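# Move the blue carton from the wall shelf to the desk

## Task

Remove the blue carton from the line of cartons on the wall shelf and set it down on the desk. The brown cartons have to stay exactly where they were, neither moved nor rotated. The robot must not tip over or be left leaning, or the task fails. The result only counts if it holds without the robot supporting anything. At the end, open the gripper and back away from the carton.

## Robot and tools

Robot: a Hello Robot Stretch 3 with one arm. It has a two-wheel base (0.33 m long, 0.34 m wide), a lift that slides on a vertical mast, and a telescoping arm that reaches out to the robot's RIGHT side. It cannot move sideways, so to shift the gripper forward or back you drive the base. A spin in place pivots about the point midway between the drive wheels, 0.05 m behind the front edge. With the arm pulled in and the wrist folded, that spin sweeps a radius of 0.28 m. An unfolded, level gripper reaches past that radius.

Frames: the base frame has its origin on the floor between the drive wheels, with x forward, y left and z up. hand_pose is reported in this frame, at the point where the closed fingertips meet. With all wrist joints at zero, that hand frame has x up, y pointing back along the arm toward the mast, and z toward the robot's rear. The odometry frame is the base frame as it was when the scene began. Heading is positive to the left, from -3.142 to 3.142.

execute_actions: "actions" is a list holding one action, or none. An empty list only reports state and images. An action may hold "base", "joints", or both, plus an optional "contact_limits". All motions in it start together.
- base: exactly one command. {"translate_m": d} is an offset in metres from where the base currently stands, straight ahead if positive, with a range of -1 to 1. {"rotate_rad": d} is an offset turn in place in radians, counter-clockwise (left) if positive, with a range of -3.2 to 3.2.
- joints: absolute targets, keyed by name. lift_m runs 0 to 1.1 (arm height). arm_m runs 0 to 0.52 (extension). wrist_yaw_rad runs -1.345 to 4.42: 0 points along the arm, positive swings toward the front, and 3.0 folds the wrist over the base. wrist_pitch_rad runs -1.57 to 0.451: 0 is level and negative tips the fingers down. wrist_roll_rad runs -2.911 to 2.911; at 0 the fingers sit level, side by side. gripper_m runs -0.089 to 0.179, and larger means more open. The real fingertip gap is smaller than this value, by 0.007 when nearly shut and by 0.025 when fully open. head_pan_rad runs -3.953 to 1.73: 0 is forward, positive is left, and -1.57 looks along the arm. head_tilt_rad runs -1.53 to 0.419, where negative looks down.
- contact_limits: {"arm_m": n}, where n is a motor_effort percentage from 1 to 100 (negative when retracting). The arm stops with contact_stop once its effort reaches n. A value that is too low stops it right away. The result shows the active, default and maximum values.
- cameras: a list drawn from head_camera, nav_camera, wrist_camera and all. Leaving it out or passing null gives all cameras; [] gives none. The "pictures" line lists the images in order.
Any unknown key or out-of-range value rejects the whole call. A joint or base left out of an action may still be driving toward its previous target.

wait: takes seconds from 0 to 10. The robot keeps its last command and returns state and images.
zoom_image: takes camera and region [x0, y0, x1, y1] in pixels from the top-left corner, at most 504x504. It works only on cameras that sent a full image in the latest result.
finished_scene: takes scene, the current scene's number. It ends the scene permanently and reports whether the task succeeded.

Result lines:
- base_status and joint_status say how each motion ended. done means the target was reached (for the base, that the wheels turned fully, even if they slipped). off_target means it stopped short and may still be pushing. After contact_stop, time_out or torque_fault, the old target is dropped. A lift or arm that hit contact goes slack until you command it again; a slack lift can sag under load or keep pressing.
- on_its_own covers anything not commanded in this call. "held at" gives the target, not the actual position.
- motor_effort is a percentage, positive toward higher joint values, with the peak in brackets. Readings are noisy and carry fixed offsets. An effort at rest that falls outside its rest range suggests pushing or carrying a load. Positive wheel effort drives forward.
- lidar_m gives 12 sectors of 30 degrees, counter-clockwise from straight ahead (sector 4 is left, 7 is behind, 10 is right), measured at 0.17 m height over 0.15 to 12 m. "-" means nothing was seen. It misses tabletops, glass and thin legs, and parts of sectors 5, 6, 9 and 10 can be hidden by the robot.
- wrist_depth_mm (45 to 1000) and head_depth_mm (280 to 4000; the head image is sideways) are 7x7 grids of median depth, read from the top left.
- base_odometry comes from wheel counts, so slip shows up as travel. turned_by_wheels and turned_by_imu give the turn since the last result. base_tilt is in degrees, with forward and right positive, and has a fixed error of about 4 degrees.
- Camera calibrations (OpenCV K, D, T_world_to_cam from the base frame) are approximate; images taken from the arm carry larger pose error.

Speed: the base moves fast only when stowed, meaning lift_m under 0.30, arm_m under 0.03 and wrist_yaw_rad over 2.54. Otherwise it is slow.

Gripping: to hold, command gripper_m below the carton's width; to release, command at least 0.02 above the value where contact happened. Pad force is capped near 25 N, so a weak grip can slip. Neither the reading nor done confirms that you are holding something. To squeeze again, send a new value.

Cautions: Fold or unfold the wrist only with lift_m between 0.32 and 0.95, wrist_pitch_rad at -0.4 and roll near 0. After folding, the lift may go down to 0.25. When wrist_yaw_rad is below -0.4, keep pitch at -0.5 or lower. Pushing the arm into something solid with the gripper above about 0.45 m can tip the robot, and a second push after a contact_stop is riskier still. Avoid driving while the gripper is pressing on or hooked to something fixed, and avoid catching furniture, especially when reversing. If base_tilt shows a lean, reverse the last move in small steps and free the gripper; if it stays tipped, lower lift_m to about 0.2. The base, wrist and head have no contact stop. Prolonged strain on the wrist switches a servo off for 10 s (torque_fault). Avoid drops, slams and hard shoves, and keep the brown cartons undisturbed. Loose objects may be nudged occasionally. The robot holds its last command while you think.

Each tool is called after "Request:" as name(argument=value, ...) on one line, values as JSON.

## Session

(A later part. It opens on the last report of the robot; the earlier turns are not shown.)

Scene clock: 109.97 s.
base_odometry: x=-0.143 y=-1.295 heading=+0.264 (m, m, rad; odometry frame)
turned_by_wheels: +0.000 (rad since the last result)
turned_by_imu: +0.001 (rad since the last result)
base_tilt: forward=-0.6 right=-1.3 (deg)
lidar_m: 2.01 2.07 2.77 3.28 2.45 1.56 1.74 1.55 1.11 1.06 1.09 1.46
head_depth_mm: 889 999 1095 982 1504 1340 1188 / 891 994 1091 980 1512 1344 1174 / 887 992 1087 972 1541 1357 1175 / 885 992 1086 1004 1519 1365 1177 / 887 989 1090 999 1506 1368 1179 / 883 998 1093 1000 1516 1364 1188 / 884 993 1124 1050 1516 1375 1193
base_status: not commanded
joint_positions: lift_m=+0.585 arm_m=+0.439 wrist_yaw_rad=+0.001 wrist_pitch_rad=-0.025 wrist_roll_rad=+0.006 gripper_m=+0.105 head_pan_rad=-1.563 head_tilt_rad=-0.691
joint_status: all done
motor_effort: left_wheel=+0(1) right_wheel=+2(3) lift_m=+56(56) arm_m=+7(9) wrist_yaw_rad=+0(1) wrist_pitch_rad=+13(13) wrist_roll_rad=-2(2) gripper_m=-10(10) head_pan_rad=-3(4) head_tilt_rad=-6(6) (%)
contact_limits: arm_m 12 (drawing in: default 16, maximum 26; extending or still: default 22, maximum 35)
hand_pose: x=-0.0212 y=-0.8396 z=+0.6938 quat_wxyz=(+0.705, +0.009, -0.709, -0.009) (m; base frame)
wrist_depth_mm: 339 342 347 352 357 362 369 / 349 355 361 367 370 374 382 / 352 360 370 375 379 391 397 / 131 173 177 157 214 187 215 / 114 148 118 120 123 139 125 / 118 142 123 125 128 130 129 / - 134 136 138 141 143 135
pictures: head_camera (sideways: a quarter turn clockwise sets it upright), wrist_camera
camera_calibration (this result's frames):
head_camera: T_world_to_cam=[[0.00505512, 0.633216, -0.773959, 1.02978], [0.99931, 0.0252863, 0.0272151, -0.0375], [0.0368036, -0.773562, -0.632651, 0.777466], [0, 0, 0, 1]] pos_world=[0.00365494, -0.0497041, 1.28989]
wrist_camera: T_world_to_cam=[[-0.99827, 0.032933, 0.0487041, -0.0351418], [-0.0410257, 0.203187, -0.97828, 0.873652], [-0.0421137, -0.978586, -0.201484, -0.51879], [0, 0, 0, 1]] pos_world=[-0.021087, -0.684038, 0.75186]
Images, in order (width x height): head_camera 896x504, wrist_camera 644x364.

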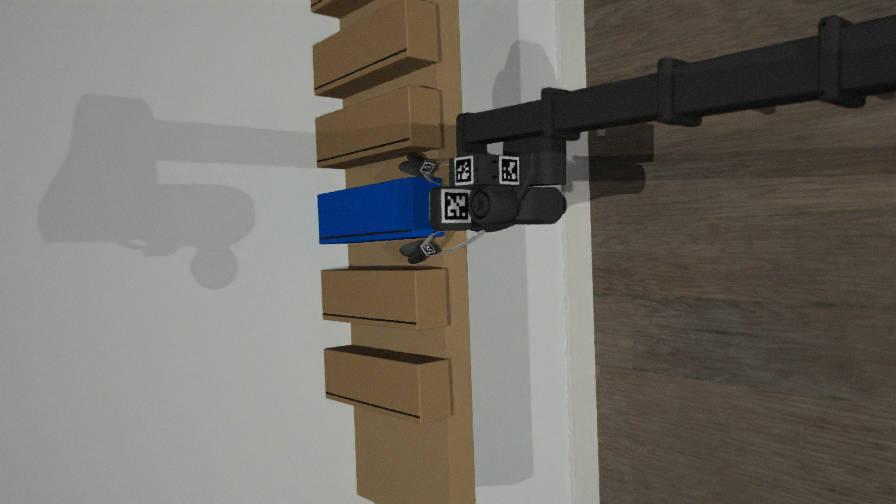

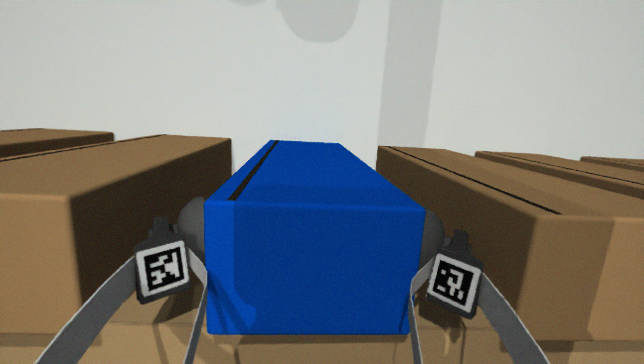

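Request:
execute_actions(actions=[{"joints":{"gripper_m":0.05}}], cameras=[])

Request:
execute_actions(actions=[{"joints":{"lift_m":0.6}}], cameras=["head_camera","wrist_camera"])

Scene clock: 116.17 s.
base_odometry: x=-0.143 y=-1.295 heading=+0.264 (m, m, rad; odometry frame)
turned_by_wheels: +0.000 (rad since the last result)
turned_by_imu: +0.001 (rad since the last result)
base_tilt: forward=-0.5 right=-1.2 (deg)
lidar_m: 2.01 2.07 2.78 3.28 2.45 1.56 1.75 1.56 1.11 1.06 1.09 1.46
head_depth_mm: 892 998 1086 983 1511 1347 1188 / 889 996 1090 983 1510 1338 1169 / 888 996 1088 979 1523 1357 1175 / 887 991 1087 999 1510 1358 1177 / 885 991 1088 999 1516 1368 1185 / 885 993 1093 995 1520 1364 1186 / 886 990 1128 1050 1517 1375 1182
base_status: not commanded
joint_positions: lift_m=+0.585 arm_m=+0.439 wrist_yaw_rad=+0.001 wrist_pitch_rad=-0.025 wrist_roll_rad=+0.006 gripper_m=+0.078 head_pan_rad=-1.563 head_tilt_rad=-0.691
joint_status: gripper_m off_target (ended at +0.078, target +0.050)
motor_effort: left_wheel=+0(1) right_wheel=+2(1) lift_m=+56(56) arm_m=+7(7) wrist_yaw_rad=-1(2) wrist_pitch_rad=+13(13) wrist_roll_rad=-2(2) gripper_m=-100(100) head_pan_rad=-4(4) head_tilt_rad=-6(6) (%)
hand_pose: x=-0.0212 y=-0.8396 z=+0.6938 quat_wxyz=(+0.705, +0.009, -0.709, -0.009) (m; base frame)
wrist_depth_mm: 338 343 345 354 358 363 368 / 347 353 358 363 369 376 380 / 352 359 368 376 382 389 397 / 131 173 177 158 213 187 216 / 114 148 118 120 123 139 125 / 118 142 123 125 128 130 129 / - 134 135 138 141 142 135
pictures: none
No camera images: the call's "cameras" was empty. Leave "cameras" out to get every camera's image.

Scene clock: 116.97 s.
base_odometry: x=-0.143 y=-1.295 heading=+0.264 (m, m, rad; odometry frame)
turned_by_wheels: +0.000 (rad since the last result)
turned_by_imu: +0.000 (rad since the last result)
base_tilt: forward=-0.4 right=-1.2 (deg)
lidar_m: 2.01 2.08 2.78 3.29 2.46 1.56 1.74 1.55 1.11 1.06 1.09 1.46
head_depth_mm: 888 995 1092 976 1503 1345 1200 / 889 995 1087 975 1525 1313 1162 / 887 995 1094 948 1537 1351 1172 / 888 986 1091 1000 1511 1360 1179 / 887 994 1089 1001 1523 1366 1175 / 886 991 1093 994 1515 1374 1183 / 881 991 1126 1046 1507 1381 1191
base_status: not commanded
joint_positions: lift_m=+0.599 arm_m=+0.439 wrist_yaw_rad=+0.001 wrist_pitch_rad=-0.044 wrist_roll_rad=+0.006 gripper_m=+0.064 head_pan_rad=-1.563 head_tilt_rad=-0.691
joint_status: all done
on_its_own: gripper_m moved -0.014 toward your old target +0.050
motor_effort: left_wheel=+0(0) right_wheel=+1(1) lift_m=+58(59) arm_m=+7(7) wrist_yaw_rad=-1(1) wrist_pitch_rad=+23(23) wrist_roll_rad=-2(2) gripper_m=-100(100) head_pan_rad=-3(4) head_tilt_rad=-6(6) (%)
hand_pose: x=-0.0212 y=-0.8390 z=+0.7028 quat_wxyz=(+0.705, +0.016, -0.709, -0.016) (m; base frame)
wrist_depth_mm: 337 342 343 350 353 359 365 / 347 355 357 363 369 370 378 / 357 361 369 373 382 392 394 / 164 190 182 161 230 228 251 / 115 148 118 121 123 144 131 / 119 154 123 125 128 130 130 / - 137 139 140 145 146 137
pictures: head_camera (sideways: a quarter turn clockwise sets it upright), wrist_camera
camera_calibration (this result's frames):
head_camera: T_world_to_cam=[[0.00505505, 0.633216, -0.773959, 1.02978], [0.99931, 0.0252865, 0.0272151, -0.0375], [0.0368037, -0.773562, -0.632651, 0.777466], [0, 0, 0, 1]] pos_world=[0.00365495, -0.0497041, 1.28989]
wrist_camera: T_world_to_cam=[[-0.998268, 0.0319743, 0.0493776, -0.0368756], [-0.0410646, 0.222254, -0.974124, 0.895392], [-0.0421213, -0.974464, -0.220556, -0.49957], [0, 0, 0, 1]] pos_world=[-0.0210854, -0.684639, 0.76386]
Images, in order (width x height): head_camera 896x504, wrist_camera 644x364.

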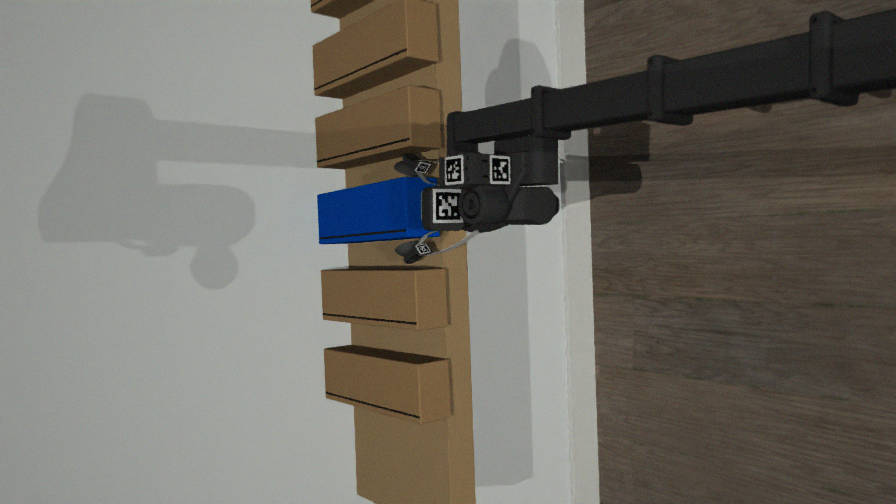

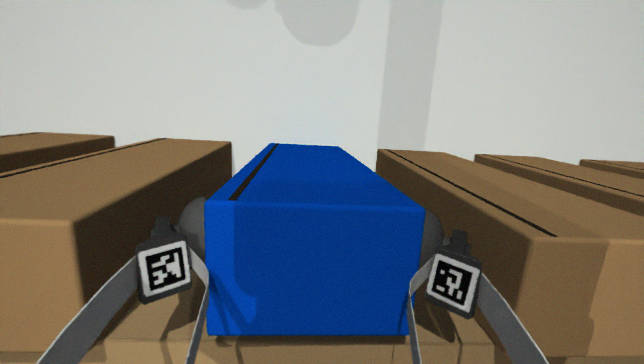

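Request:
execute_actions(actions=[{"joints":{"lift_m":0.587}}], cameras=[])

Request:
execute_actions(actions=[{"joints":{"arm_m":0.35}}], cameras=[])

Request:
execute_actions(actions=[{"joints":{"gripper_m":0.108}}], cameras=[])

Request:
execute_actions(actions=[{"joints":{"arm_m":0.22}}], cameras=[])

Request:
execute_actions(actions=[{"joints":{"lift_m":0.85,"wrist_pitch_rad":-0.8}}], cameras=["head_camera","wrist_camera"])

Scene clock: 124.30 s.
base_odometry: x=-0.143 y=-1.295 heading=+0.264 (m, m, rad; odometry frame)
turned_by_wheels: +0.000 (rad since the last result)
turned_by_imu: +0.001 (rad since the last result)
base_tilt: forward=-0.4 right=-1.2 (deg)
lidar_m: 2.01 2.07 2.77 3.29 2.45 1.56 1.74 1.55 1.11 1.06 1.09 1.46
head_depth_mm: 888 993 1091 982 1501 1348 1190 / 890 996 1094 982 1507 1322 1173 / 888 995 1088 964 1530 1350 1177 / 887 1001 1092 1005 1518 1360 1184 / 887 993 1089 1000 1507 1366 1183 / 885 990 1102 997 1522 1368 1181 / 887 986 1128 1050 1515 1380 1195
base_status: not commanded
joint_positions: lift_m=+0.588 arm_m=+0.439 wrist_yaw_rad=+0.000 wrist_pitch_rad=-0.034 wrist_roll_rad=+0.005 gripper_m=+0.066 head_pan_rad=-1.563 head_tilt_rad=-0.691
joint_status: all done
on_its_own: gripper_m is held at +0.065, not at your +0.050, by its stall guard, which is not easing now
motor_effort: left_wheel=+0(0) right_wheel=+2(2) lift_m=+21(55) arm_m=+7(7) wrist_yaw_rad=+0(0) wrist_pitch_rad=+18(23) wrist_roll_rad=-2(2) gripper_m=-60(60) head_pan_rad=-4(3) head_tilt_rad=-6(6) (%)
hand_pose: x=-0.0214 y=-0.8394 z=+0.6934 quat_wxyz=(+0.706, +0.013, -0.708, -0.012) (m; base frame)
wrist_depth_mm: 337 341 346 351 357 363 368 / 349 353 358 364 368 375 382 / 332 360 368 371 382 390 395 / 130 173 189 156 209 184 210 / 115 149 118 120 122 139 125 / 118 142 124 125 128 130 130 / - 135 136 139 142 143 136
pictures: none
No camera images: the call's "cameras" was empty. Leave "cameras" out to get every camera's image.

Scene clock: 126.20 s.
base_odometry: x=-0.143 y=-1.295 heading=+0.264 (m, m, rad; odometry frame)
turned_by_wheels: +0.000 (rad since the last result)
turned_by_imu: +0.000 (rad since the last result)
base_tilt: forward=-0.5 right=-1.3 (deg)
lidar_m: 2.02 2.07 2.78 3.28 2.45 1.56 1.74 1.55 1.11 1.06 1.09 1.45
head_depth_mm: 890 1004 1090 980 1516 1364 1180 / 893 997 1088 977 1519 1361 1169 / 888 993 1093 965 - 1352 1172 / 886 989 1107 993 1508 1355 1180 / 887 993 1082 1004 1514 1360 1184 / 884 992 1092 996 1521 1371 1191 / 884 988 1120 1047 1513 1370 1196
base_status: not commanded
joint_positions: lift_m=+0.588 arm_m=+0.350 wrist_yaw_rad=-0.001 wrist_pitch_rad=-0.027 wrist_roll_rad=+0.005 gripper_m=+0.066 head_pan_rad=-1.563 head_tilt_rad=-0.691
joint_status: all done
on_its_own: gripper_m is held at +0.065, not at your +0.050, by its stall guard, which is not easing now
motor_effort: left_wheel=-1(4) right_wheel=+3(7) lift_m=+22(22) arm_m=-4(7) wrist_yaw_rad=+1(9) wrist_pitch_rad=+14(18) wrist_roll_rad=-1(2) gripper_m=-52(60) head_pan_rad=-3(5) head_tilt_rad=-7(6) (%)
hand_pose: x=-0.0218 y=-0.7509 z=+0.6952 quat_wxyz=(+0.706, +0.010, -0.708, -0.010) (m; base frame)
wrist_depth_mm: 416 421 430 433 440 448 455 / 426 435 441 452 459 465 470 / 371 414 455 460 474 477 495 / 196 198 215 158 223 214 252 / 212 205 122 125 130 220 229 / 220 221 127 130 134 240 245 / 515 526 530 544 554 568 576
pictures: none
No camera images: the call's "cameras" was empty. Leave "cameras" out to get every camera's image.

Scene clock: 127.43 s.
base_odometry: x=-0.143 y=-1.295 heading=+0.264 (m, m, rad; odometry frame)
turned_by_wheels: +0.000 (rad since the last result)
turned_by_imu: +0.000 (rad since the last result)
base_tilt: forward=-0.5 right=-1.2 (deg)
lidar_m: 2.01 2.07 2.78 3.29 2.45 1.56 1.74 1.55 1.11 1.06 1.09 1.46
head_depth_mm: 889 999 1093 980 1509 1374 1185 / 890 998 1094 984 1525 1357 1172 / 888 995 1099 966 - 1350 1179 / 892 997 1103 995 1513 1358 1176 / 884 990 1087 1001 1511 1360 1179 / 882 995 1103 999 1513 1373 1195 / 885 990 1122 1042 1512 1381 1193
base_status: not commanded
joint_positions: lift_m=+0.588 arm_m=+0.350 wrist_yaw_rad=-0.001 wrist_pitch_rad=-0.024 wrist_roll_rad=+0.005 gripper_m=+0.108 head_pan_rad=-1.563 head_tilt_rad=-0.691
joint_status: all done
motor_effort: left_wheel=-1(1) right_wheel=+3(3) lift_m=+22(21) arm_m=-3(3) wrist_yaw_rad=+1(1) wrist_pitch_rad=+13(14) wrist_roll_rad=-1(1) gripper_m=+0(100) head_pan_rad=-3(3) head_tilt_rad=-6(6) (%)
hand_pose: x=-0.0218 y=-0.7510 z=+0.6959 quat_wxyz=(+0.706, +0.008, -0.708, -0.009) (m; base frame)
wrist_depth_mm: 418 424 425 435 441 451 456 / 428 434 440 448 454 466 472 / 412 437 454 461 467 476 490 / 196 199 229 169 235 215 252 / 205 205 121 125 129 221 229 / 220 222 127 130 134 240 245 / 512 521 531 544 552 567 577
pictures: none
No camera images: the call's "cameras" was empty. Leave "cameras" out to get every camera's image.

Scene clock: 129.63 s.
base_odometry: x=-0.143 y=-1.295 heading=+0.264 (m, m, rad; odometry frame)
turned_by_wheels: +0.000 (rad since the last result)
turned_by_imu: +0.000 (rad since the last result)
base_tilt: forward=-0.6 right=-1.2 (deg)
lidar_m: 2.01 2.07 2.78 3.28 2.45 1.56 1.74 1.56 1.11 1.06 1.09 1.46
head_depth_mm: 890 1001 1092 981 1507 1354 1189 / 886 991 1089 982 1518 - 1171 / 886 996 1094 987 1526 - 1179 / 883 996 1102 995 1513 1358 1174 / 884 995 1088 1002 1516 1354 1185 / 890 993 1090 993 1518 1373 1185 / 883 991 1126 1045 1503 1381 1187
base_status: not commanded
joint_positions: lift_m=+0.588 arm_m=+0.220 wrist_yaw_rad=-0.001 wrist_pitch_rad=-0.023 wrist_roll_rad=+0.005 gripper_m=+0.108 head_pan_rad=-1.563 head_tilt_rad=-0.691
joint_status: all done
motor_effort: left_wheel=-1(1) right_wheel=+3(3) lift_m=+22(22) arm_m=-4(5) wrist_yaw_rad=+0(1) wrist_pitch_rad=+12(13) wrist_roll_rad=-1(1) gripper_m=+0(0) head_pan_rad=-4(3) head_tilt_rad=-6(7) (%)
hand_pose: x=-0.0217 y=-0.6210 z=+0.6962 quat_wxyz=(+0.706, +0.008, -0.708, -0.009) (m; base frame)
wrist_depth_mm: 527 540 551 561 567 579 585 / 556 560 563 576 590 601 604 / 561 450 572 590 599 617 626 / 323 339 333 254 350 353 365 / 613 347 356 363 367 378 384 / 633 643 655 664 666 685 700 / 651 672 676 691 710 733 739
pictures: none
No camera images: the call's "cameras" was empty. Leave "cameras" out to get every camera's image.

Scene clock: 132.87 s.
base_odometry: x=-0.143 y=-1.295 heading=+0.264 (m, m, rad; odometry frame)
turned_by_wheels: +0.000 (rad since the last result)
turned_by_imu: +0.001 (rad since the last result)
base_tilt: forward=-0.5 right=-1.2 (deg)
lidar_m: 2.01 2.07 2.78 3.28 2.45 1.56 1.74 1.56 1.11 1.06 1.09 1.46
head_depth_mm: 887 996 1092 - 1510 1340 1174 / 892 1000 1090 - 1530 1352 1172 / 889 994 1091 - 1528 1360 1171 / 888 993 1102 1002 1534 1359 1183 / 885 992 1088 999 1515 1360 1181 / 883 992 1094 998 1503 1372 1185 / 882 991 1123 1048 1499 1373 1196
base_status: not commanded
joint_positions: lift_m=+0.849 arm_m=+0.220 wrist_yaw_rad=-0.001 wrist_pitch_rad=-0.810 wrist_roll_rad=+0.005 gripper_m=+0.108 head_pan_rad=-1.563 head_tilt_rad=-0.691
joint_status: all done
motor_effort: left_wheel=-1(1) right_wheel=+3(3) lift_m=+56(60) arm_m=-3(3) wrist_yaw_rad=+1(1) wrist_pitch_rad=+5(12) wrist_roll_rad=-1(1) gripper_m=+0(0) head_pan_rad=-5(5) head_tilt_rad=-6(6) (%)
hand_pose: x=-0.0217 y=-0.5246 z=+0.7859 quat_wxyz=(+0.648, +0.278, -0.651, -0.280) (m; base frame)
wrist_depth_mm: 429 384 384 386 403 416 427 / 413 415 425 337 429 435 426 / 874 891 885 895 900 914 928 / - - - - - - - / 994 - - - - - - / 917 904 927 943 943 963 982 / 832 828 839 856 870 887 882
pictures: head_camera (sideways: a quarter turn clockwise sets it upright), wrist_camera
camera_calibration (this result's frames):
head_camera: T_world_to_cam=[[0.00505469, 0.633253, -0.773929, 1.02974], [0.99931, 0.0252853, 0.0272159, -0.0375011], [0.0368036, -0.773532, -0.632688, 0.777513], [0, 0, 0, 1]] pos_world=[0.00365495, -0.0497036, 1.28989]
wrist_camera: T_world_to_cam=[[-0.998205, -0.00946036, 0.0591376, -0.0809811], [-0.0403709, 0.835666, -0.547752, 0.893184], [-0.0442373, -0.549156, -0.834548, 0.530766], [0, 0, 0, 1]] pos_world=[-0.0212974, -0.455696, 0.936982]
Images, in order (width x height): head_camera 896x504, wrist_camera 644x364.

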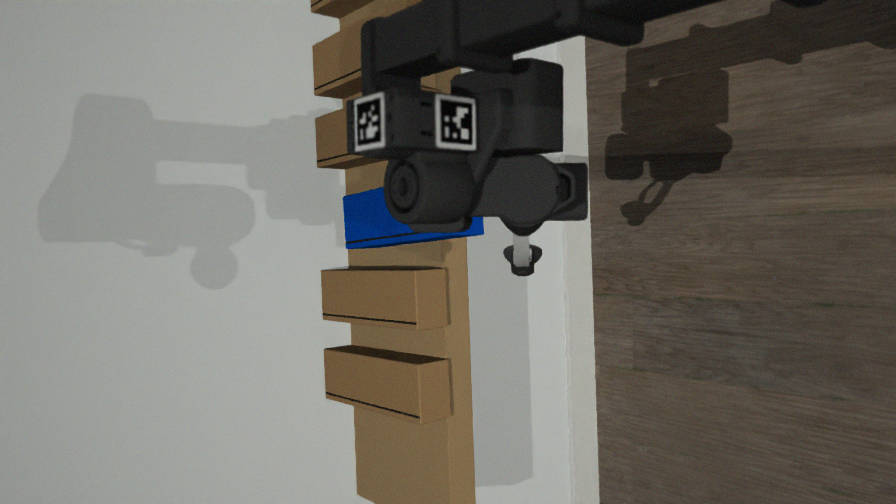

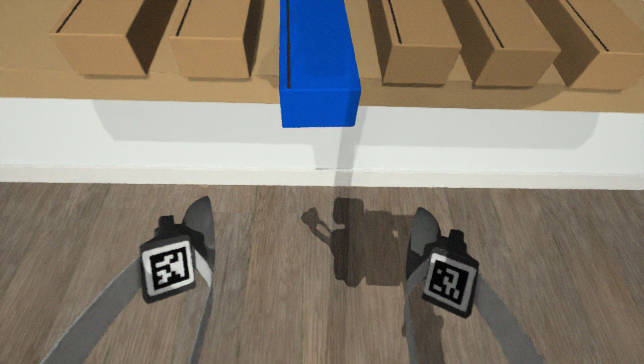

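Request:
execute_actions(actions=[{"joints":{"arm_m":0.515}}], cameras=["wrist_camera"])

Request:
execute_actions(actions=[{"joints":{"lift_m":0.76}}], cameras=["wrist_camera","nav_camera"])

Scene clock: 140.67 s.
base_odometry: x=-0.143 y=-1.295 heading=+0.264 (m, m, rad; odometry frame)
turned_by_wheels: +0.000 (rad since the last result)
turned_by_imu: +0.001 (rad since the last result)
base_tilt: forward=-0.5 right=-1.3 (deg)
lidar_m: 2.01 2.07 2.77 3.28 2.45 1.56 1.74 1.55 1.11 1.06 1.09 1.45
head_depth_mm: 894 999 1090 - 1503 1322 1168 / 891 967 1026 1165 1524 1339 1168 / 888 966 - 985 1519 1361 1175 / 888 993 1087 1004 1509 1357 1178 / 887 996 1084 998 1503 1365 1184 / 884 995 1095 998 1505 1375 1188 / 892 986 1122 1044 1514 1381 1188
base_status: not commanded
joint_positions: lift_m=+0.849 arm_m=+0.515 wrist_yaw_rad=-0.001 wrist_pitch_rad=-0.811 wrist_roll_rad=+0.005 gripper_m=+0.108 head_pan_rad=-1.563 head_tilt_rad=-0.691
joint_status: all done
motor_effort: left_wheel=-1(1) right_wheel=+3(3) lift_m=+56(57) arm_m=+4(3) wrist_yaw_rad=+0(0) wrist_pitch_rad=+5(5) wrist_roll_rad=-2(1) gripper_m=+0(0) head_pan_rad=-4(3) head_tilt_rad=-6(6) (%)
hand_pose: x=-0.0217 y=-0.8186 z=+0.7858 quat_wxyz=(+0.648, +0.278, -0.651, -0.280) (m; base frame)
wrist_depth_mm: 316 319 320 322 322 324 325 / 312 329 350 378 346 358 358 / 285 285 297 297 305 316 316 / 278 252 265 259 275 279 274 / 250 229 280 235 294 245 250 / 208 208 225 213 270 219 230 / 810 834 234 196 853 873 882
pictures: wrist_camera
camera_calibration (this result's frames):
wrist_camera: T_world_to_cam=[[-0.998205, -0.00949676, 0.0591342, -0.0837838], [-0.0403835, 0.835864, -0.547449, 1.13877], [-0.0442292, -0.548854, -0.834747, 0.369667], [0, 0, 0, 1]] pos_world=[-0.0212961, -0.749756, 0.936949]
Images, in order (width x height): wrist_camera 644x364.

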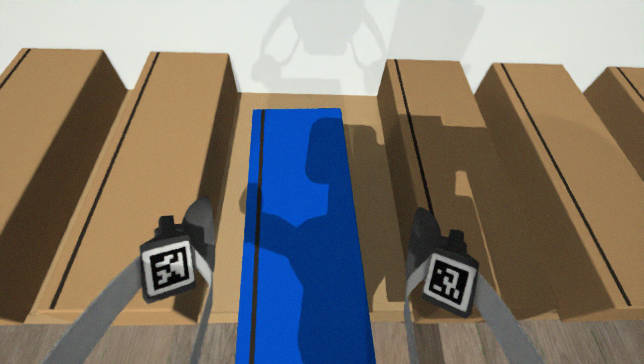

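Scene clock: 142.33 s.
base_odometry: x=-0.143 y=-1.295 heading=+0.264 (m, m, rad; odometry frame)
turned_by_wheels: +0.000 (rad since the last result)
turned_by_imu: +0.000 (rad since the last result)
base_tilt: forward=-0.5 right=-1.1 (deg)
lidar_m: 2.01 2.08 2.78 3.29 2.45 1.56 1.74 1.55 1.11 1.06 1.09 1.46
head_depth_mm: 887 997 1086 964 - - 1146 / 891 998 1075 1161 1506 1344 1172 / 885 997 - 1161 1520 1346 1173 / 884 992 1092 1001 1512 1361 1179 / 884 997 1088 1001 1515 1371 1186 / 887 991 1095 996 1518 1375 1194 / 883 992 1124 1041 1504 1375 1194
base_status: not commanded
joint_positions: lift_m=+0.761 arm_m=+0.515 wrist_yaw_rad=-0.001 wrist_pitch_rad=-0.806 wrist_roll_rad=+0.005 gripper_m=+0.108 head_pan_rad=-1.563 head_tilt_rad=-0.691
joint_status: all done
motor_effort: left_wheel=-1(1) right_wheel=+3(3) lift_m=+19(55) arm_m=+4(3) wrist_yaw_rad=+1(1) wrist_pitch_rad=+3(5) wrist_roll_rad=-2(1) gripper_m=-2(2) head_pan_rad=-4(4) head_tilt_rad=-6(6) (%)
hand_pose: x=-0.0217 y=-0.8196 z=+0.6978 quat_wxyz=(+0.649, +0.276, -0.652, -0.279) (m; base frame)
wrist_depth_mm: 249 219 259 230 263 247 251 / 186 190 206 197 261 206 219 / 164 171 178 173 231 179 192 / 147 158 155 154 208 161 162 / 133 147 137 139 146 149 145 / 143 162 125 127 128 152 157 / 749 758 115 116 122 796 798
pictures: nav_camera (sideways: a quarter turn counterclockwise sets it upright), wrist_camera
camera_calibration (this result's frames):
nav_camera: T_world_to_cam=[[0.0291239, -0.642177, 0.766003, -0.960015], [-0.99938, -0.0338691, 0.00960296, 0.0475498], [0.019777, -0.765808, -0.642766, 0.790348], [0, 0, 0, 1]] pos_world=[0.059849, -0.00963535, 1.24293]
wrist_camera: T_world_to_cam=[[-0.998205, -0.00921434, 0.0591836, -0.0783933], [-0.0403867, 0.833233, -0.551445, 1.09203], [-0.0442326, -0.552845, -0.832109, 0.290568], [0, 0, 0, 1]] pos_world=[-0.0212962, -0.750002, 0.848621]
Images, in order (width x height): nav_camera 672x504, wrist_camera 644x364.

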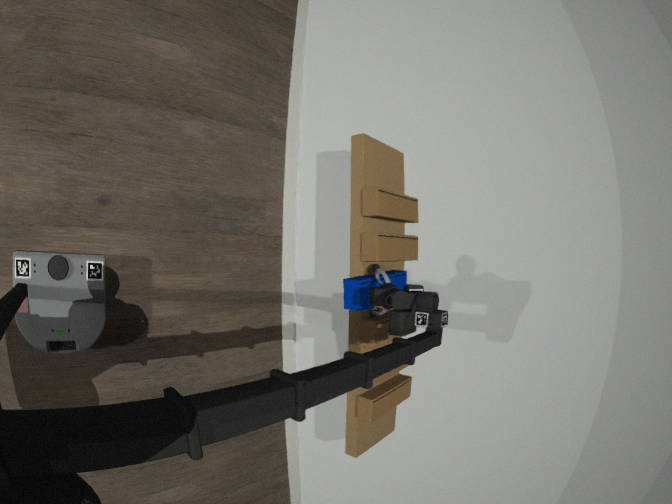

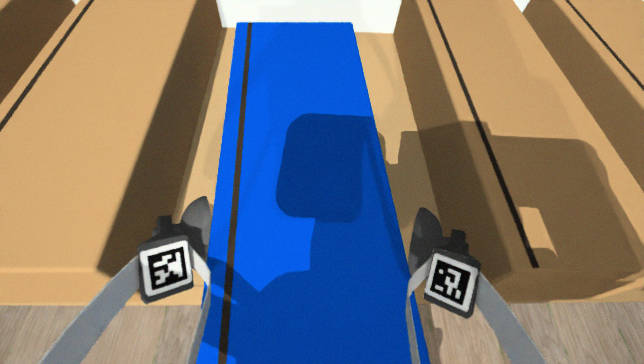

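Looks about central. Grip and lift.

Request:
execute_actions(actions=[{"joints":{"gripper_m":0.062}}], cameras=[])

Request:
execute_actions(actions=[{"joints":{"lift_m":0.86}}], cameras=["wrist_camera","nav_camera"])

Scene clock: 146.30 s.
base_odometry: x=-0.143 y=-1.295 heading=+0.264 (m, m, rad; odometry frame)
turned_by_wheels: +0.000 (rad since the last result)
turned_by_imu: +0.001 (rad since the last result)
base_tilt: forward=-0.5 right=-1.1 (deg)
lidar_m: 2.02 2.07 2.77 3.30 2.45 1.56 1.74 1.56 1.11 1.06 1.09 1.47
head_depth_mm: 890 1000 1090 965 - - 1149 / 889 1002 1069 1165 1509 1348 1174 / 885 995 - 1169 1513 1355 1173 / 890 994 1088 996 1505 1354 1179 / 887 997 1088 999 1517 1364 1180 / 886 988 1093 999 1505 1368 1177 / 886 990 1126 1049 1511 1379 1191
base_status: not commanded
joint_positions: lift_m=+0.761 arm_m=+0.515 wrist_yaw_rad=-0.001 wrist_pitch_rad=-0.798 wrist_roll_rad=+0.001 gripper_m=+0.080 head_pan_rad=-1.563 head_tilt_rad=-0.691
joint_status: gripper_m off_target (ended at +0.080, target +0.062)
motor_effort: left_wheel=-1(0) right_wheel=+3(3) lift_m=+19(19) arm_m=+4(4) wrist_yaw_rad=+1(1) wrist_pitch_rad=-2(3) wrist_roll_rad=+0(1) gripper_m=-100(100) head_pan_rad=-4(3) head_tilt_rad=-6(5) (%)
hand_pose: x=-0.0217 y=-0.8212 z=+0.6991 quat_wxyz=(+0.651, +0.274, -0.652, -0.275) (m; base frame)
wrist_depth_mm: 249 222 257 227 264 254 257 / 190 193 228 198 262 210 229 / 166 173 180 173 233 183 201 / 149 159 159 155 210 164 165 / 135 147 138 140 145 150 148 / 138 150 128 128 130 149 149 / 751 765 117 118 122 790 812
pictures: none
No camera images: the call's "cameras" was empty. Leave "cameras" out to get every camera's image.

Scene clock: 148.03 s.
base_odometry: x=-0.143 y=-1.295 heading=+0.264 (m, m, rad; odometry frame)
turned_by_wheels: +0.000 (rad since the last result)
turned_by_imu: +0.000 (rad since the last result)
base_tilt: forward=-0.5 right=-1.1 (deg)
lidar_m: 2.01 2.08 2.78 3.27 2.45 1.56 1.74 1.55 1.11 1.06 1.09 1.46
head_depth_mm: 888 996 1094 - 1511 1339 1169 / 888 970 1066 982 1518 1348 1171 / 887 961 994 988 1515 1349 1172 / 889 996 1086 1000 1524 1355 1179 / 885 994 1085 999 1520 1363 1179 / 886 993 1091 994 1513 1366 1184 / 885 991 1125 1050 1503 1384 1189
base_status: not commanded
joint_positions: lift_m=+0.859 arm_m=+0.515 wrist_yaw_rad=-0.001 wrist_pitch_rad=-0.815 wrist_roll_rad=+0.000 gripper_m=+0.063 head_pan_rad=-1.563 head_tilt_rad=-0.691
joint_status: all done
on_its_own: gripper_m moved -0.017 to your old target +0.062
motor_effort: left_wheel=-1(1) right_wheel=+3(3) lift_m=+57(60) arm_m=+4(3) wrist_yaw_rad=+1(1) wrist_pitch_rad=+7(8) wrist_roll_rad=+0(0) gripper_m=-51(100) head_pan_rad=-3(4) head_tilt_rad=-6(6) (%)
hand_pose: x=-0.0217 y=-0.8178 z=+0.7952 quat_wxyz=(+0.649, +0.280, -0.649, -0.281) (m; base frame)
wrist_depth_mm: 318 321 304 217 325 326 326 / 323 345 317 191 351 356 370 / 293 298 175 171 308 322 331 / 276 261 156 155 270 289 285 / 262 239 138 141 146 255 258 / 222 214 130 130 132 231 239 / 820 833 119 120 126 874 887
pictures: nav_camera (sideways: a quarter turn counterclockwise sets it upright), wrist_camera
camera_calibration (this result's frames):
nav_camera: T_world_to_cam=[[0.0291241, -0.642177, 0.766003, -0.960016], [-0.99938, -0.0338693, 0.00960297, 0.0475498], [0.0197772, -0.765808, -0.642765, 0.790347], [0, 0, 0, 1]] pos_world=[0.059849, -0.00963536, 1.24293]
wrist_camera: T_world_to_cam=[[-0.997979, -0.0130207, 0.0621886, -0.0896343], [-0.0448294, 0.837906, -0.54397, 1.14203], [-0.0450253, -0.545659, -0.836797, 0.382143], [0, 0, 0, 1]] pos_world=[-0.0210506, -0.749559, 0.946579]
Images, in order (width x height): nav_camera 672x504, wrist_camera 644x364.

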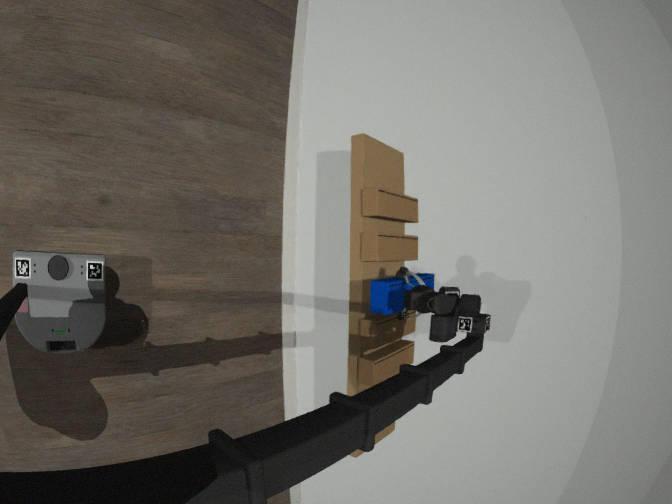

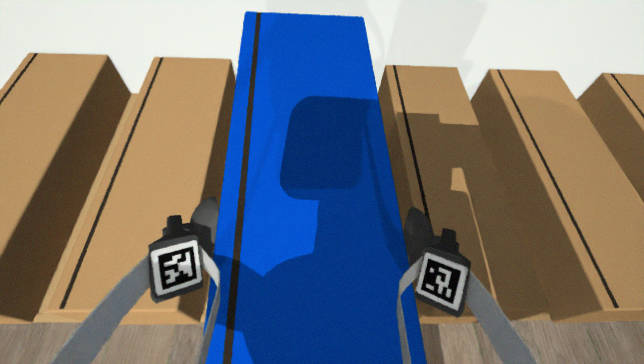

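Request:
execute_actions(actions=[{"joints":{"arm_m":0.0,"head_pan_rad":0,"head_tilt_rad":-0.3}}], cameras=[])

Request:
execute_actions(actions=[{"base":{"rotate_rad":1.6}}])

Scene clock: 158.27 s.
base_odometry: x=-0.143 y=-1.295 heading=+0.264 (m, m, rad; odometry frame)
turned_by_wheels: +0.000 (rad since the last result)
turned_by_imu: +0.001 (rad since the last result)
base_tilt: forward=-0.5 right=-1.2 (deg)
lidar_m: 2.01 2.08 2.78 3.27 2.46 1.56 1.74 1.55 1.11 1.06 1.09 1.46
head_depth_mm: 1716 1820 1926 2034 2167 1869 1499 / 1726 1827 1917 2031 2170 1901 1492 / 1719 1809 1911 2043 2167 1896 1501 / 1716 1802 1880 2032 2141 1906 1498 / 1702 1803 1908 2015 2159 1907 1506 / 1726 1800 1920 2012 2147 1941 1518 / 1687 1803 1891 2026 2155 1918 1515
base_status: not commanded
joint_positions: lift_m=+0.859 arm_m=+0.000 wrist_yaw_rad=-0.001 wrist_pitch_rad=-0.815 wrist_roll_rad=+0.000 gripper_m=+0.063 head_pan_rad=-0.007 head_tilt_rad=-0.310
joint_status: all done
motor_effort: left_wheel=-1(1) right_wheel=+3(3) lift_m=+57(57) arm_m=-3(3) wrist_yaw_rad=+0(0) wrist_pitch_rad=+8(8) wrist_roll_rad=+0(0) gripper_m=-51(51) head_pan_rad=+2(35) head_tilt_rad=+7(43) (%)
hand_pose: x=-0.0217 y=-0.3035 z=+0.7950 quat_wxyz=(+0.649, +0.280, -0.649, -0.281) (m; base frame)
wrist_depth_mm: 847 863 560 216 591 603 599 / - - 938 191 - - - / - - 175 171 - - - / - - 156 155 - - - / 976 - 138 140 146 - - / 914 911 129 130 132 984 986 / 836 844 119 120 126 884 909
pictures: none
No camera images: the call's "cameras" was empty. Leave "cameras" out to get every camera's image.

Scene clock: 161.87 s.
base_odometry: x=-0.143 y=-1.295 heading=+1.864 (m, m, rad; odometry frame)
turned_by_wheels: +1.600 (rad since the last result)
turned_by_imu: +1.574 (rad since the last result)
base_tilt: forward=-0.6 right=-1.2 (deg)
lidar_m: 3.27 1.95 1.56 1.74 1.51 1.10 1.06 1.10 1.49 2.01 2.09 2.84
head_depth_mm: 3133 3313 3495 3669 2519 1878 1483 / 3126 3316 3504 3584 2543 1889 1487 / 3178 3334 3404 3686 2550 1870 1509 / 3118 3383 3413 3656 2587 1918 1508 / 3176 3325 3499 3690 2607 1897 1509 / 3104 3298 3479 3653 2617 1925 1514 / 3110 3357 3582 3700 2613 1927 1526
base_status: done
joint_positions: lift_m=+0.859 arm_m=+0.000 wrist_yaw_rad=-0.001 wrist_pitch_rad=-0.815 wrist_roll_rad=+0.000 gripper_m=+0.063 head_pan_rad=-0.007 head_tilt_rad=-0.310
joint_status: not commanded
motor_effort: left_wheel=-2(7) right_wheel=+4(9) lift_m=+57(57) arm_m=-3(3) wrist_yaw_rad=+1(0) wrist_pitch_rad=+8(8) wrist_roll_rad=+0(0) gripper_m=-51(51) head_pan_rad=+3(2) head_tilt_rad=+6(7) (%)
hand_pose: x=-0.0217 y=-0.3035 z=+0.7950 quat_wxyz=(+0.649, +0.280, -0.649, -0.281) (m; base frame)
wrist_depth_mm: - - - 217 - - - / - - - 191 - - - / - - 176 171 - - - / - - 157 154 - - - / 988 - 138 141 146 - - / 916 906 129 130 132 963 979 / 831 855 119 120 126 909 909
pictures: head_camera (sideways: a quarter turn clockwise sets it upright), nav_camera (sideways: a quarter turn counterclockwise sets it upright), wrist_camera
camera_calibration (this result's frames):
head_camera: T_world_to_cam=[[-0.299561, 0.0120586, -0.954001, 1.26646], [-0.0193811, 0.999637, 0.0187212, -0.0202394], [0.95388, 0.0240978, -0.299219, 0.338014], [0, 0, 0, 1]] pos_world=[0.0565664, -0.00318505, 1.30972]
nav_camera: T_world_to_cam=[[0.311186, 0.0219998, 0.950094, -1.20183], [0.0136852, -0.999732, 0.0186668, 0.0295628], [0.95025, 0.00719334, -0.311404, 0.353515], [0, 0, 0, 1]] pos_world=[0.0376616, 0.053452, 1.25139]
wrist_camera: T_world_to_cam=[[-0.997974, -0.0135013, 0.0621819, -0.0830035], [-0.0451884, 0.838382, -0.543207, 0.710575], [-0.0447982, -0.544916, -0.837293, 0.663264], [0, 0, 0, 1]] pos_world=[-0.0210125, -0.235432, 0.946497]
Images, in order (width x height): head_camera 896x504, nav_camera 672x504, wrist_camera 644x364.

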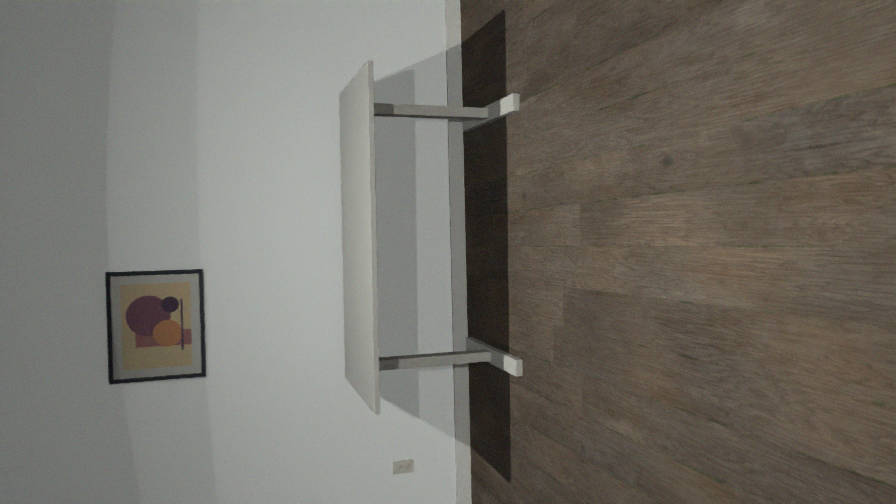

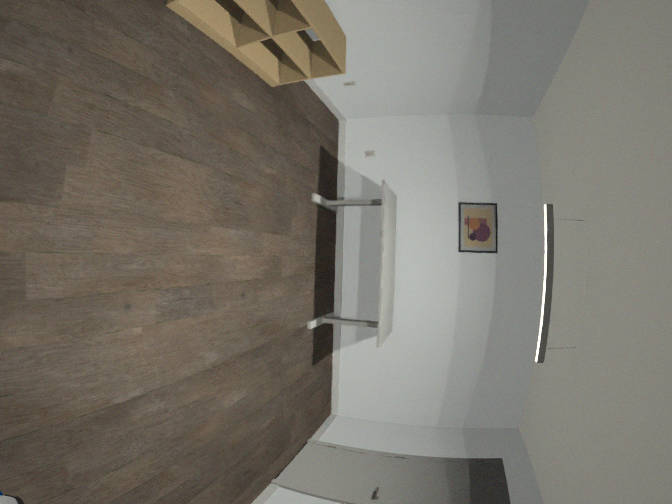

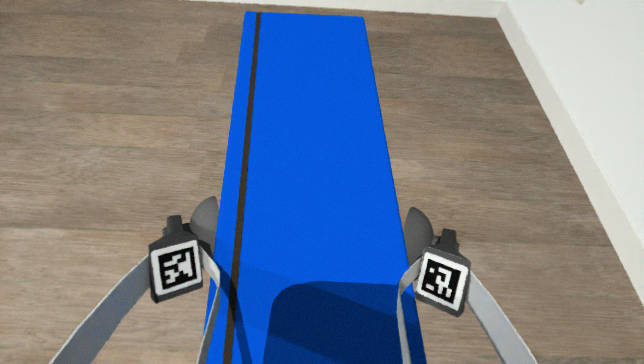

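Request:
execute_actions(actions=[{"base":{"translate_m":1.0}}], cameras=[])

Request:
execute_actions(actions=[{"base":{"translate_m":1.0},"joints":{"head_tilt_rad":-0.6}}], cameras=["head_camera"])

Scene clock: 177.13 s.
base_odometry: x=-0.432 y=-0.337 heading=+1.864 (m, m, rad; odometry frame)
turned_by_wheels: +0.000 (rad since the last result)
turned_by_imu: +0.001 (rad since the last result)
base_tilt: forward=-0.5 right=-1.2 (deg)
lidar_m: 2.30 2.32 1.42 1.35 1.81 2.14 2.05 2.12 2.09 2.00 2.08 2.31
head_depth_mm: 2308 2412 2568 2351 2420 1873 1480 / 2265 2433 2552 2703 2588 1891 1502 / 2282 2417 2545 2413 2561 1881 1507 / 2282 2415 2549 2441 2594 1898 1512 / 2286 2402 2549 2479 2593 1898 1504 / 2293 2424 2571 2330 2407 1919 1519 / 2322 2418 2559 2698 2616 1922 1533
base_status: done
joint_positions: lift_m=+0.859 arm_m=+0.000 wrist_yaw_rad=-0.001 wrist_pitch_rad=-0.815 wrist_roll_rad=+0.000 gripper_m=+0.063 head_pan_rad=-0.007 head_tilt_rad=-0.310
joint_status: not commanded
motor_effort: left_wheel=-1(5) right_wheel=+3(9) lift_m=+57(57) arm_m=-3(4) wrist_yaw_rad=+0(1) wrist_pitch_rad=+8(8) wrist_roll_rad=+0(0) gripper_m=-51(51) head_pan_rad=+1(2) head_tilt_rad=+7(6) (%)
hand_pose: x=-0.0217 y=-0.3035 z=+0.7950 quat_wxyz=(+0.649, +0.280, -0.649, -0.281) (m; base frame)
wrist_depth_mm: - - - 217 - - - / - - - 191 - - - / - - 176 171 - - - / - - 157 154 - - - / - - 138 141 146 - - / 894 925 130 130 132 989 974 / 844 842 119 120 126 891 907
pictures: none
No camera images: the call's "cameras" was empty. Leave "cameras" out to get every camera's image.

Scene clock: 188.50 s.
base_odometry: x=-0.721 y=+0.620 heading=+1.864 (m, m, rad; odometry frame)
turned_by_wheels: +0.000 (rad since the last result)
turned_by_imu: +0.000 (rad since the last result)
base_tilt: forward=-0.5 right=-1.3 (deg)
lidar_m: 1.70 1.38 1.83 1.37 1.79 2.47 3.04 2.86 2.08 1.97 2.05 1.36
head_depth_mm: 1426 1577 1352 1122 1742 1435 1233 / 1425 1566 1362 1119 1728 1441 1227 / 1426 1567 1383 1134 1739 1452 1226 / 1420 1569 1390 1133 1753 1447 1232 / 1419 1555 1405 1149 1765 1454 1228 / 1425 1575 1411 1157 1794 1463 1236 / 1421 1567 1432 1167 1683 1467 1249
base_status: done
joint_positions: lift_m=+0.859 arm_m=+0.000 wrist_yaw_rad=-0.001 wrist_pitch_rad=-0.815 wrist_roll_rad=+0.000 gripper_m=+0.063 head_pan_rad=-0.007 head_tilt_rad=-0.592
joint_status: all done
motor_effort: left_wheel=-2(5) right_wheel=+3(8) lift_m=+57(57) arm_m=-3(3) wrist_yaw_rad=+1(1) wrist_pitch_rad=+8(8) wrist_roll_rad=+0(0) gripper_m=-51(51) head_pan_rad=+3(2) head_tilt_rad=-5(36) (%)
hand_pose: x=-0.0217 y=-0.3035 z=+0.7950 quat_wxyz=(+0.649, +0.280, -0.649, -0.281) (m; base frame)
wrist_depth_mm: - - - 217 - - - / - - - 191 - - - / - - 176 171 - - - / - - 157 155 - - - / 993 - 138 142 146 - - / 907 916 130 130 132 983 995 / 840 855 119 120 126 884 900
pictures: head_camera (sideways: a quarter turn clockwise sets it upright)
camera_calibration (this result's frames):
head_camera: T_world_to_cam=[[-0.553693, 0.0137769, -0.832607, 1.10964], [-0.0132486, 0.999591, 0.0253504, -0.0288991], [0.832615, 0.0250672, -0.553284, 0.66936], [0, 0, 0, 1]] pos_world=[0.0566977, -0.00317907, 1.29497]
Images, in order (width x height): head_camera 896x504.

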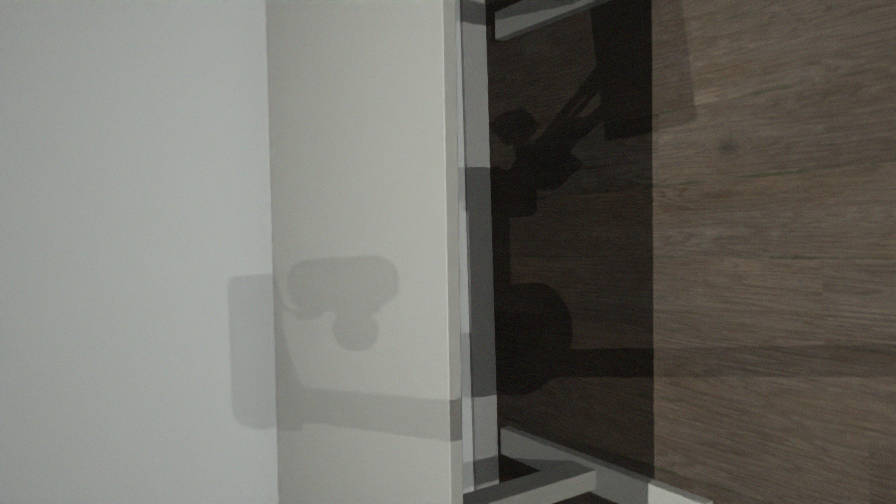

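Request:
execute_actions(actions=[{"base":{"translate_m":0.33}}], cameras=[])

Request:
execute_actions(actions=[{"base":{"rotate_rad":1.58},"joints":{"head_pan_rad":-1.57,"head_tilt_rad":-0.7}}], cameras=[])

Request:
execute_actions(actions=[{"joints":{"arm_m":0.5}}], cameras=["head_camera","nav_camera"])

Scene clock: 198.37 s.
base_odometry: x=-0.816 y=+0.936 heading=+1.864 (m, m, rad; odometry frame)
turned_by_wheels: +0.000 (rad since the last result)
turned_by_imu: +0.001 (rad since the last result)
base_tilt: forward=-0.6 right=-1.2 (deg)
lidar_m: 1.38 1.10 1.84 1.41 1.82 2.02 3.36 2.87 2.08 1.97 1.98 1.08
head_depth_mm: 1145 1263 1345 986 801 1435 1214 / 1139 1258 1337 991 806 1439 1222 / 1146 1261 1346 996 808 1440 1227 / 1140 1259 1344 1008 810 1440 1228 / 1141 1253 1338 1011 820 1448 1233 / 1141 1257 1347 1022 823 1463 1246 / 1142 1258 1354 1019 828 1462 1246
base_status: done
joint_positions: lift_m=+0.859 arm_m=+0.000 wrist_yaw_rad=-0.001 wrist_pitch_rad=-0.815 wrist_roll_rad=+0.000 gripper_m=+0.063 head_pan_rad=-0.007 head_tilt_rad=-0.593
joint_status: not commanded
motor_effort: left_wheel=-1(5) right_wheel=+2(8) lift_m=+57(57) arm_m=-3(3) wrist_yaw_rad=+0(2) wrist_pitch_rad=+8(8) wrist_roll_rad=+0(0) gripper_m=-51(51) head_pan_rad=+2(2) head_tilt_rad=-6(5) (%)
hand_pose: x=-0.0217 y=-0.3035 z=+0.7950 quat_wxyz=(+0.649, +0.280, -0.649, -0.281) (m; base frame)
wrist_depth_mm: - - - 218 - - - / - - - 191 - - - / - - 175 171 - - - / - - 156 155 - - - / 959 - 138 141 146 - - / 902 895 129 130 132 968 995 / 841 836 119 120 126 901 925
pictures: none
No camera images: the call's "cameras" was empty. Leave "cameras" out to get every camera's image.

Scene clock: 201.87 s.
base_odometry: x=-0.816 y=+0.936 heading=-2.839 (m, m, rad; odometry frame)
turned_by_wheels: +1.580 (rad since the last result)
turned_by_imu: +1.554 (rad since the last result)
base_tilt: forward=-0.6 right=-1.3 (deg)
lidar_m: 1.41 1.63 2.01 3.36 2.84 2.07 1.97 1.97 1.07 1.38 1.10 1.84
head_depth_mm: 1169 1303 1109 861 1505 1418 - / 1164 1294 1113 866 1506 1416 - / 1157 1304 1126 872 582 - - / 1163 1308 1132 879 765 1381 1159 / 1168 1311 1137 883 1547 1362 1195 / 1172 1306 1151 891 1539 1373 1182 / 1167 1305 1163 889 1515 1376 1193
base_status: done
joint_positions: lift_m=+0.859 arm_m=+0.000 wrist_yaw_rad=-0.001 wrist_pitch_rad=-0.815 wrist_roll_rad=+0.000 gripper_m=+0.063 head_pan_rad=-1.563 head_tilt_rad=-0.691
joint_status: all done
motor_effort: left_wheel=-1(7) right_wheel=+4(9) lift_m=+57(57) arm_m=-3(3) wrist_yaw_rad=+1(1) wrist_pitch_rad=+8(8) wrist_roll_rad=+0(0) gripper_m=-51(51) head_pan_rad=-4(38) head_tilt_rad=-6(22) (%)
hand_pose: x=-0.0217 y=-0.3035 z=+0.7950 quat_wxyz=(+0.649, +0.280, -0.649, -0.281) (m; base frame)
wrist_depth_mm: 376 385 380 217 412 429 442 / - - 377 191 393 393 402 / - - 175 171 - - - / - - 157 155 - - - / 977 - 138 141 147 - - / 912 929 129 130 132 - 993 / 832 848 119 120 126 902 914
pictures: none
No camera images: the call's "cameras" was empty. Leave "cameras" out to get every camera's image.

Scene clock: 206.73 s.
base_odometry: x=-0.816 y=+0.936 heading=-2.839 (m, m, rad; odometry frame)
turned_by_wheels: +0.000 (rad since the last result)
turned_by_imu: +0.001 (rad since the last result)
base_tilt: forward=-0.5 right=-1.2 (deg)
lidar_m: 1.41 1.63 2.02 3.36 2.85 2.06 1.97 1.98 1.08 1.38 1.10 1.84
head_depth_mm: 1165 1297 1198 - 1498 1347 1166 / 1160 1260 1050 861 1514 1341 1167 / 1163 1260 - 825 1514 1354 1173 / 1163 1302 1133 848 1526 1358 1180 / 1168 1306 1132 879 1524 1362 1175 / 1168 1316 1153 887 1535 1366 1193 / 1165 1305 1159 892 1502 1377 1188
base_status: not commanded
joint_positions: lift_m=+0.859 arm_m=+0.500 wrist_yaw_rad=-0.001 wrist_pitch_rad=-0.816 wrist_roll_rad=+0.000 gripper_m=+0.063 head_pan_rad=-1.563 head_tilt_rad=-0.691
joint_status: all done
motor_effort: left_wheel=-1(1) right_wheel=+3(3) lift_m=+56(57) arm_m=+4(3) wrist_yaw_rad=+0(0) wrist_pitch_rad=+8(8) wrist_roll_rad=+0(0) gripper_m=-50(51) head_pan_rad=-4(4) head_tilt_rad=-6(6) (%)
hand_pose: x=-0.0217 y=-0.8026 z=+0.7950 quat_wxyz=(+0.649, +0.280, -0.649, -0.281) (m; base frame)
wrist_depth_mm: 372 383 376 217 409 420 435 / 326 334 319 191 352 361 369 / 288 293 175 171 310 315 324 / 258 264 157 155 272 281 289 / 235 241 138 141 146 255 259 / 216 218 130 130 132 233 233 / 201 200 119 120 126 212 215
pictures: head_camera (sideways: a quarter turn clockwise sets it upright), nav_camera (sideways: a quarter turn counterclockwise sets it upright)
camera_calibration (this result's frames):
head_camera: T_world_to_cam=[[0.00509702, 0.633343, -0.773854, 1.02964], [0.999311, 0.0252142, 0.027218, -0.0375038], [0.0367504, -0.77346, -0.632778, 0.777632], [0, 0, 0, 1]] pos_world=[0.00365156, -0.049702, 1.28988]
nav_camera: T_world_to_cam=[[0.0291112, -0.642193, 0.76599, -0.959999], [-0.999381, -0.0338494, 0.00960246, 0.0475504], [0.0197617, -0.765796, -0.64278, 0.790367], [0, 0, 0, 1]] pos_world=[0.0598488, -0.00963529, 1.24293]
Images, in order (width x height): head_camera 896x504, nav_camera 672x504.

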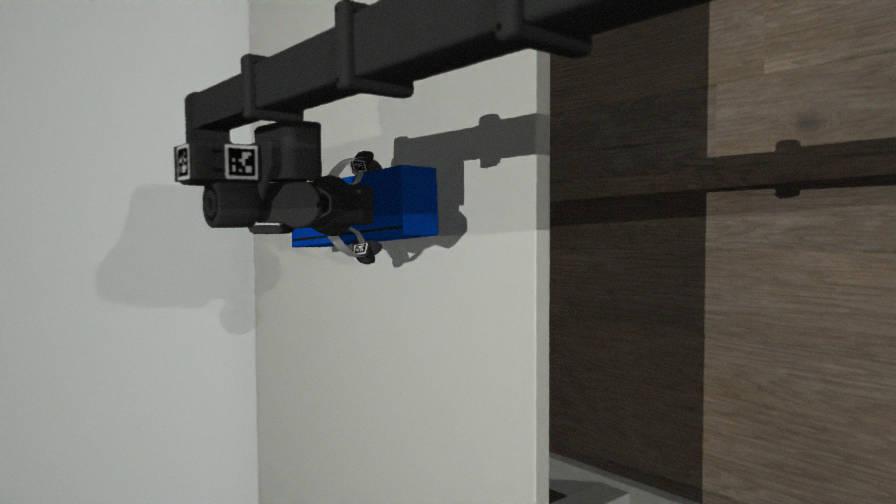

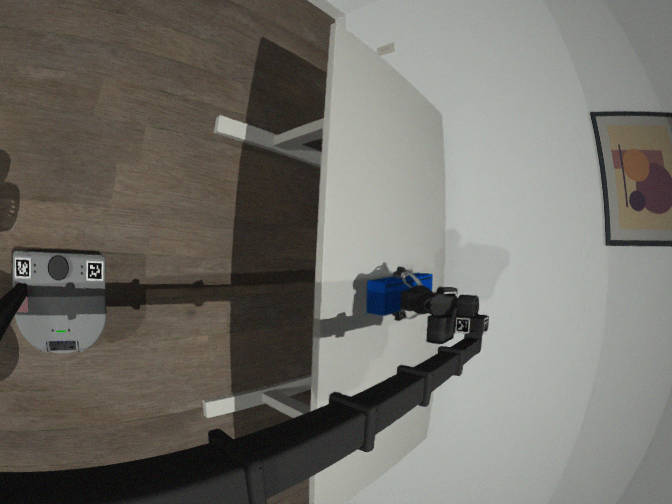

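Request:
execute_actions(actions=[{"joints":{"lift_m":0.835}}], cameras=["head_camera","wrist_camera"])

Scene clock: 211.93 s.
base_odometry: x=-0.816 y=+0.936 heading=-2.839 (m, m, rad; odometry frame)
turned_by_wheels: +0.000 (rad since the last result)
turned_by_imu: +0.001 (rad since the last result)
base_tilt: forward=-0.5 right=-1.2 (deg)
lidar_m: 1.41 1.63 2.01 3.36 2.84 2.07 1.97 1.97 1.08 1.38 1.10 1.84
head_depth_mm: 1158 1283 1151 - - 1313 1168 / 1156 1281 - 841 1520 1353 1172 / 1164 1278 - 841 1515 1359 1179 / 1154 1302 1135 848 1528 1357 1184 / 1170 1305 1140 882 1533 1366 1179 / 1161 1307 1145 891 1547 1362 1185 / 1167 1310 1157 889 1513 1371 1187
base_status: not commanded
joint_positions: lift_m=+0.836 arm_m=+0.500 wrist_yaw_rad=-0.001 wrist_pitch_rad=-0.816 wrist_roll_rad=+0.000 gripper_m=+0.063 head_pan_rad=-1.563 head_tilt_rad=-0.691
joint_status: all done
motor_effort: left_wheel=-1(1) right_wheel=+3(3) lift_m=+22(55) arm_m=+4(4) wrist_yaw_rad=+0(1) wrist_pitch_rad=+8(8) wrist_roll_rad=+0(0) gripper_m=-51(51) head_pan_rad=-3(3) head_tilt_rad=-6(6) (%)
hand_pose: x=-0.0217 y=-0.8026 z=+0.7712 quat_wxyz=(+0.649, +0.280, -0.649, -0.281) (m; base frame)
wrist_depth_mm: 336 341 335 218 366 380 388 / 291 297 287 191 315 325 333 / 259 262 176 171 276 284 291 / 232 237 157 155 243 253 257 / 210 215 138 141 146 228 232 / 194 195 129 130 132 208 210 / 181 180 119 120 126 190 193
pictures: head_camera (sideways: a quarter turn clockwise sets it upright), wrist_camera
camera_calibration (this result's frames):
head_camera: T_world_to_cam=[[0.00509717, 0.633343, -0.773854, 1.02964], [0.999311, 0.025214, 0.027218, -0.0375038], [0.0367502, -0.77346, -0.632779, 0.777632], [0, 0, 0, 1]] pos_world=[0.00365155, -0.049702, 1.28988]
wrist_camera: T_world_to_cam=[[-0.997973, -0.0135105, 0.0621872, -0.0882683], [-0.0451971, 0.838406, -0.543169, 1.116], [-0.0447997, -0.544879, -0.837317, 0.371373], [0, 0, 0, 1]] pos_world=[-0.021012, -0.734503, 0.922624]
Images, in order (width x height): head_camera 896x504, wrist_camera 644x364.

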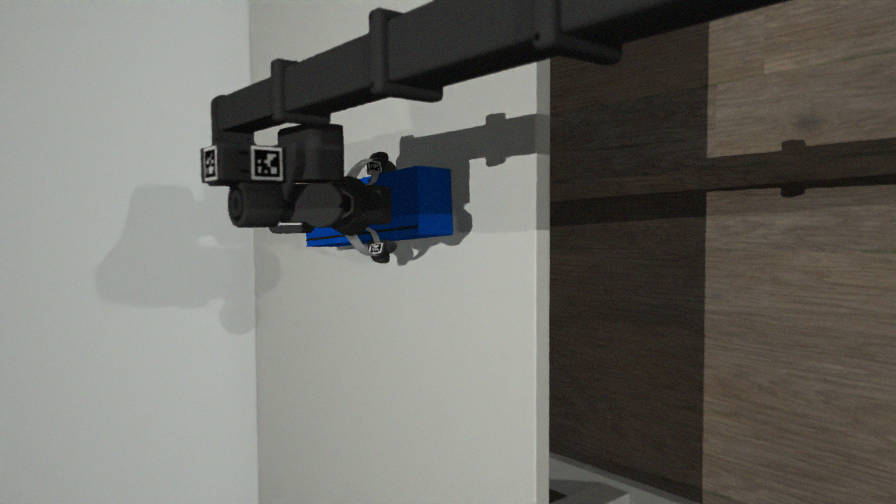

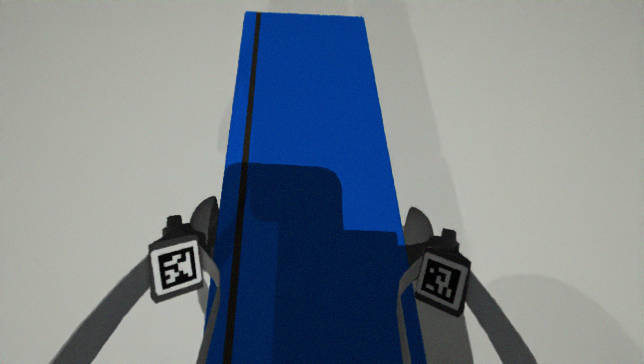

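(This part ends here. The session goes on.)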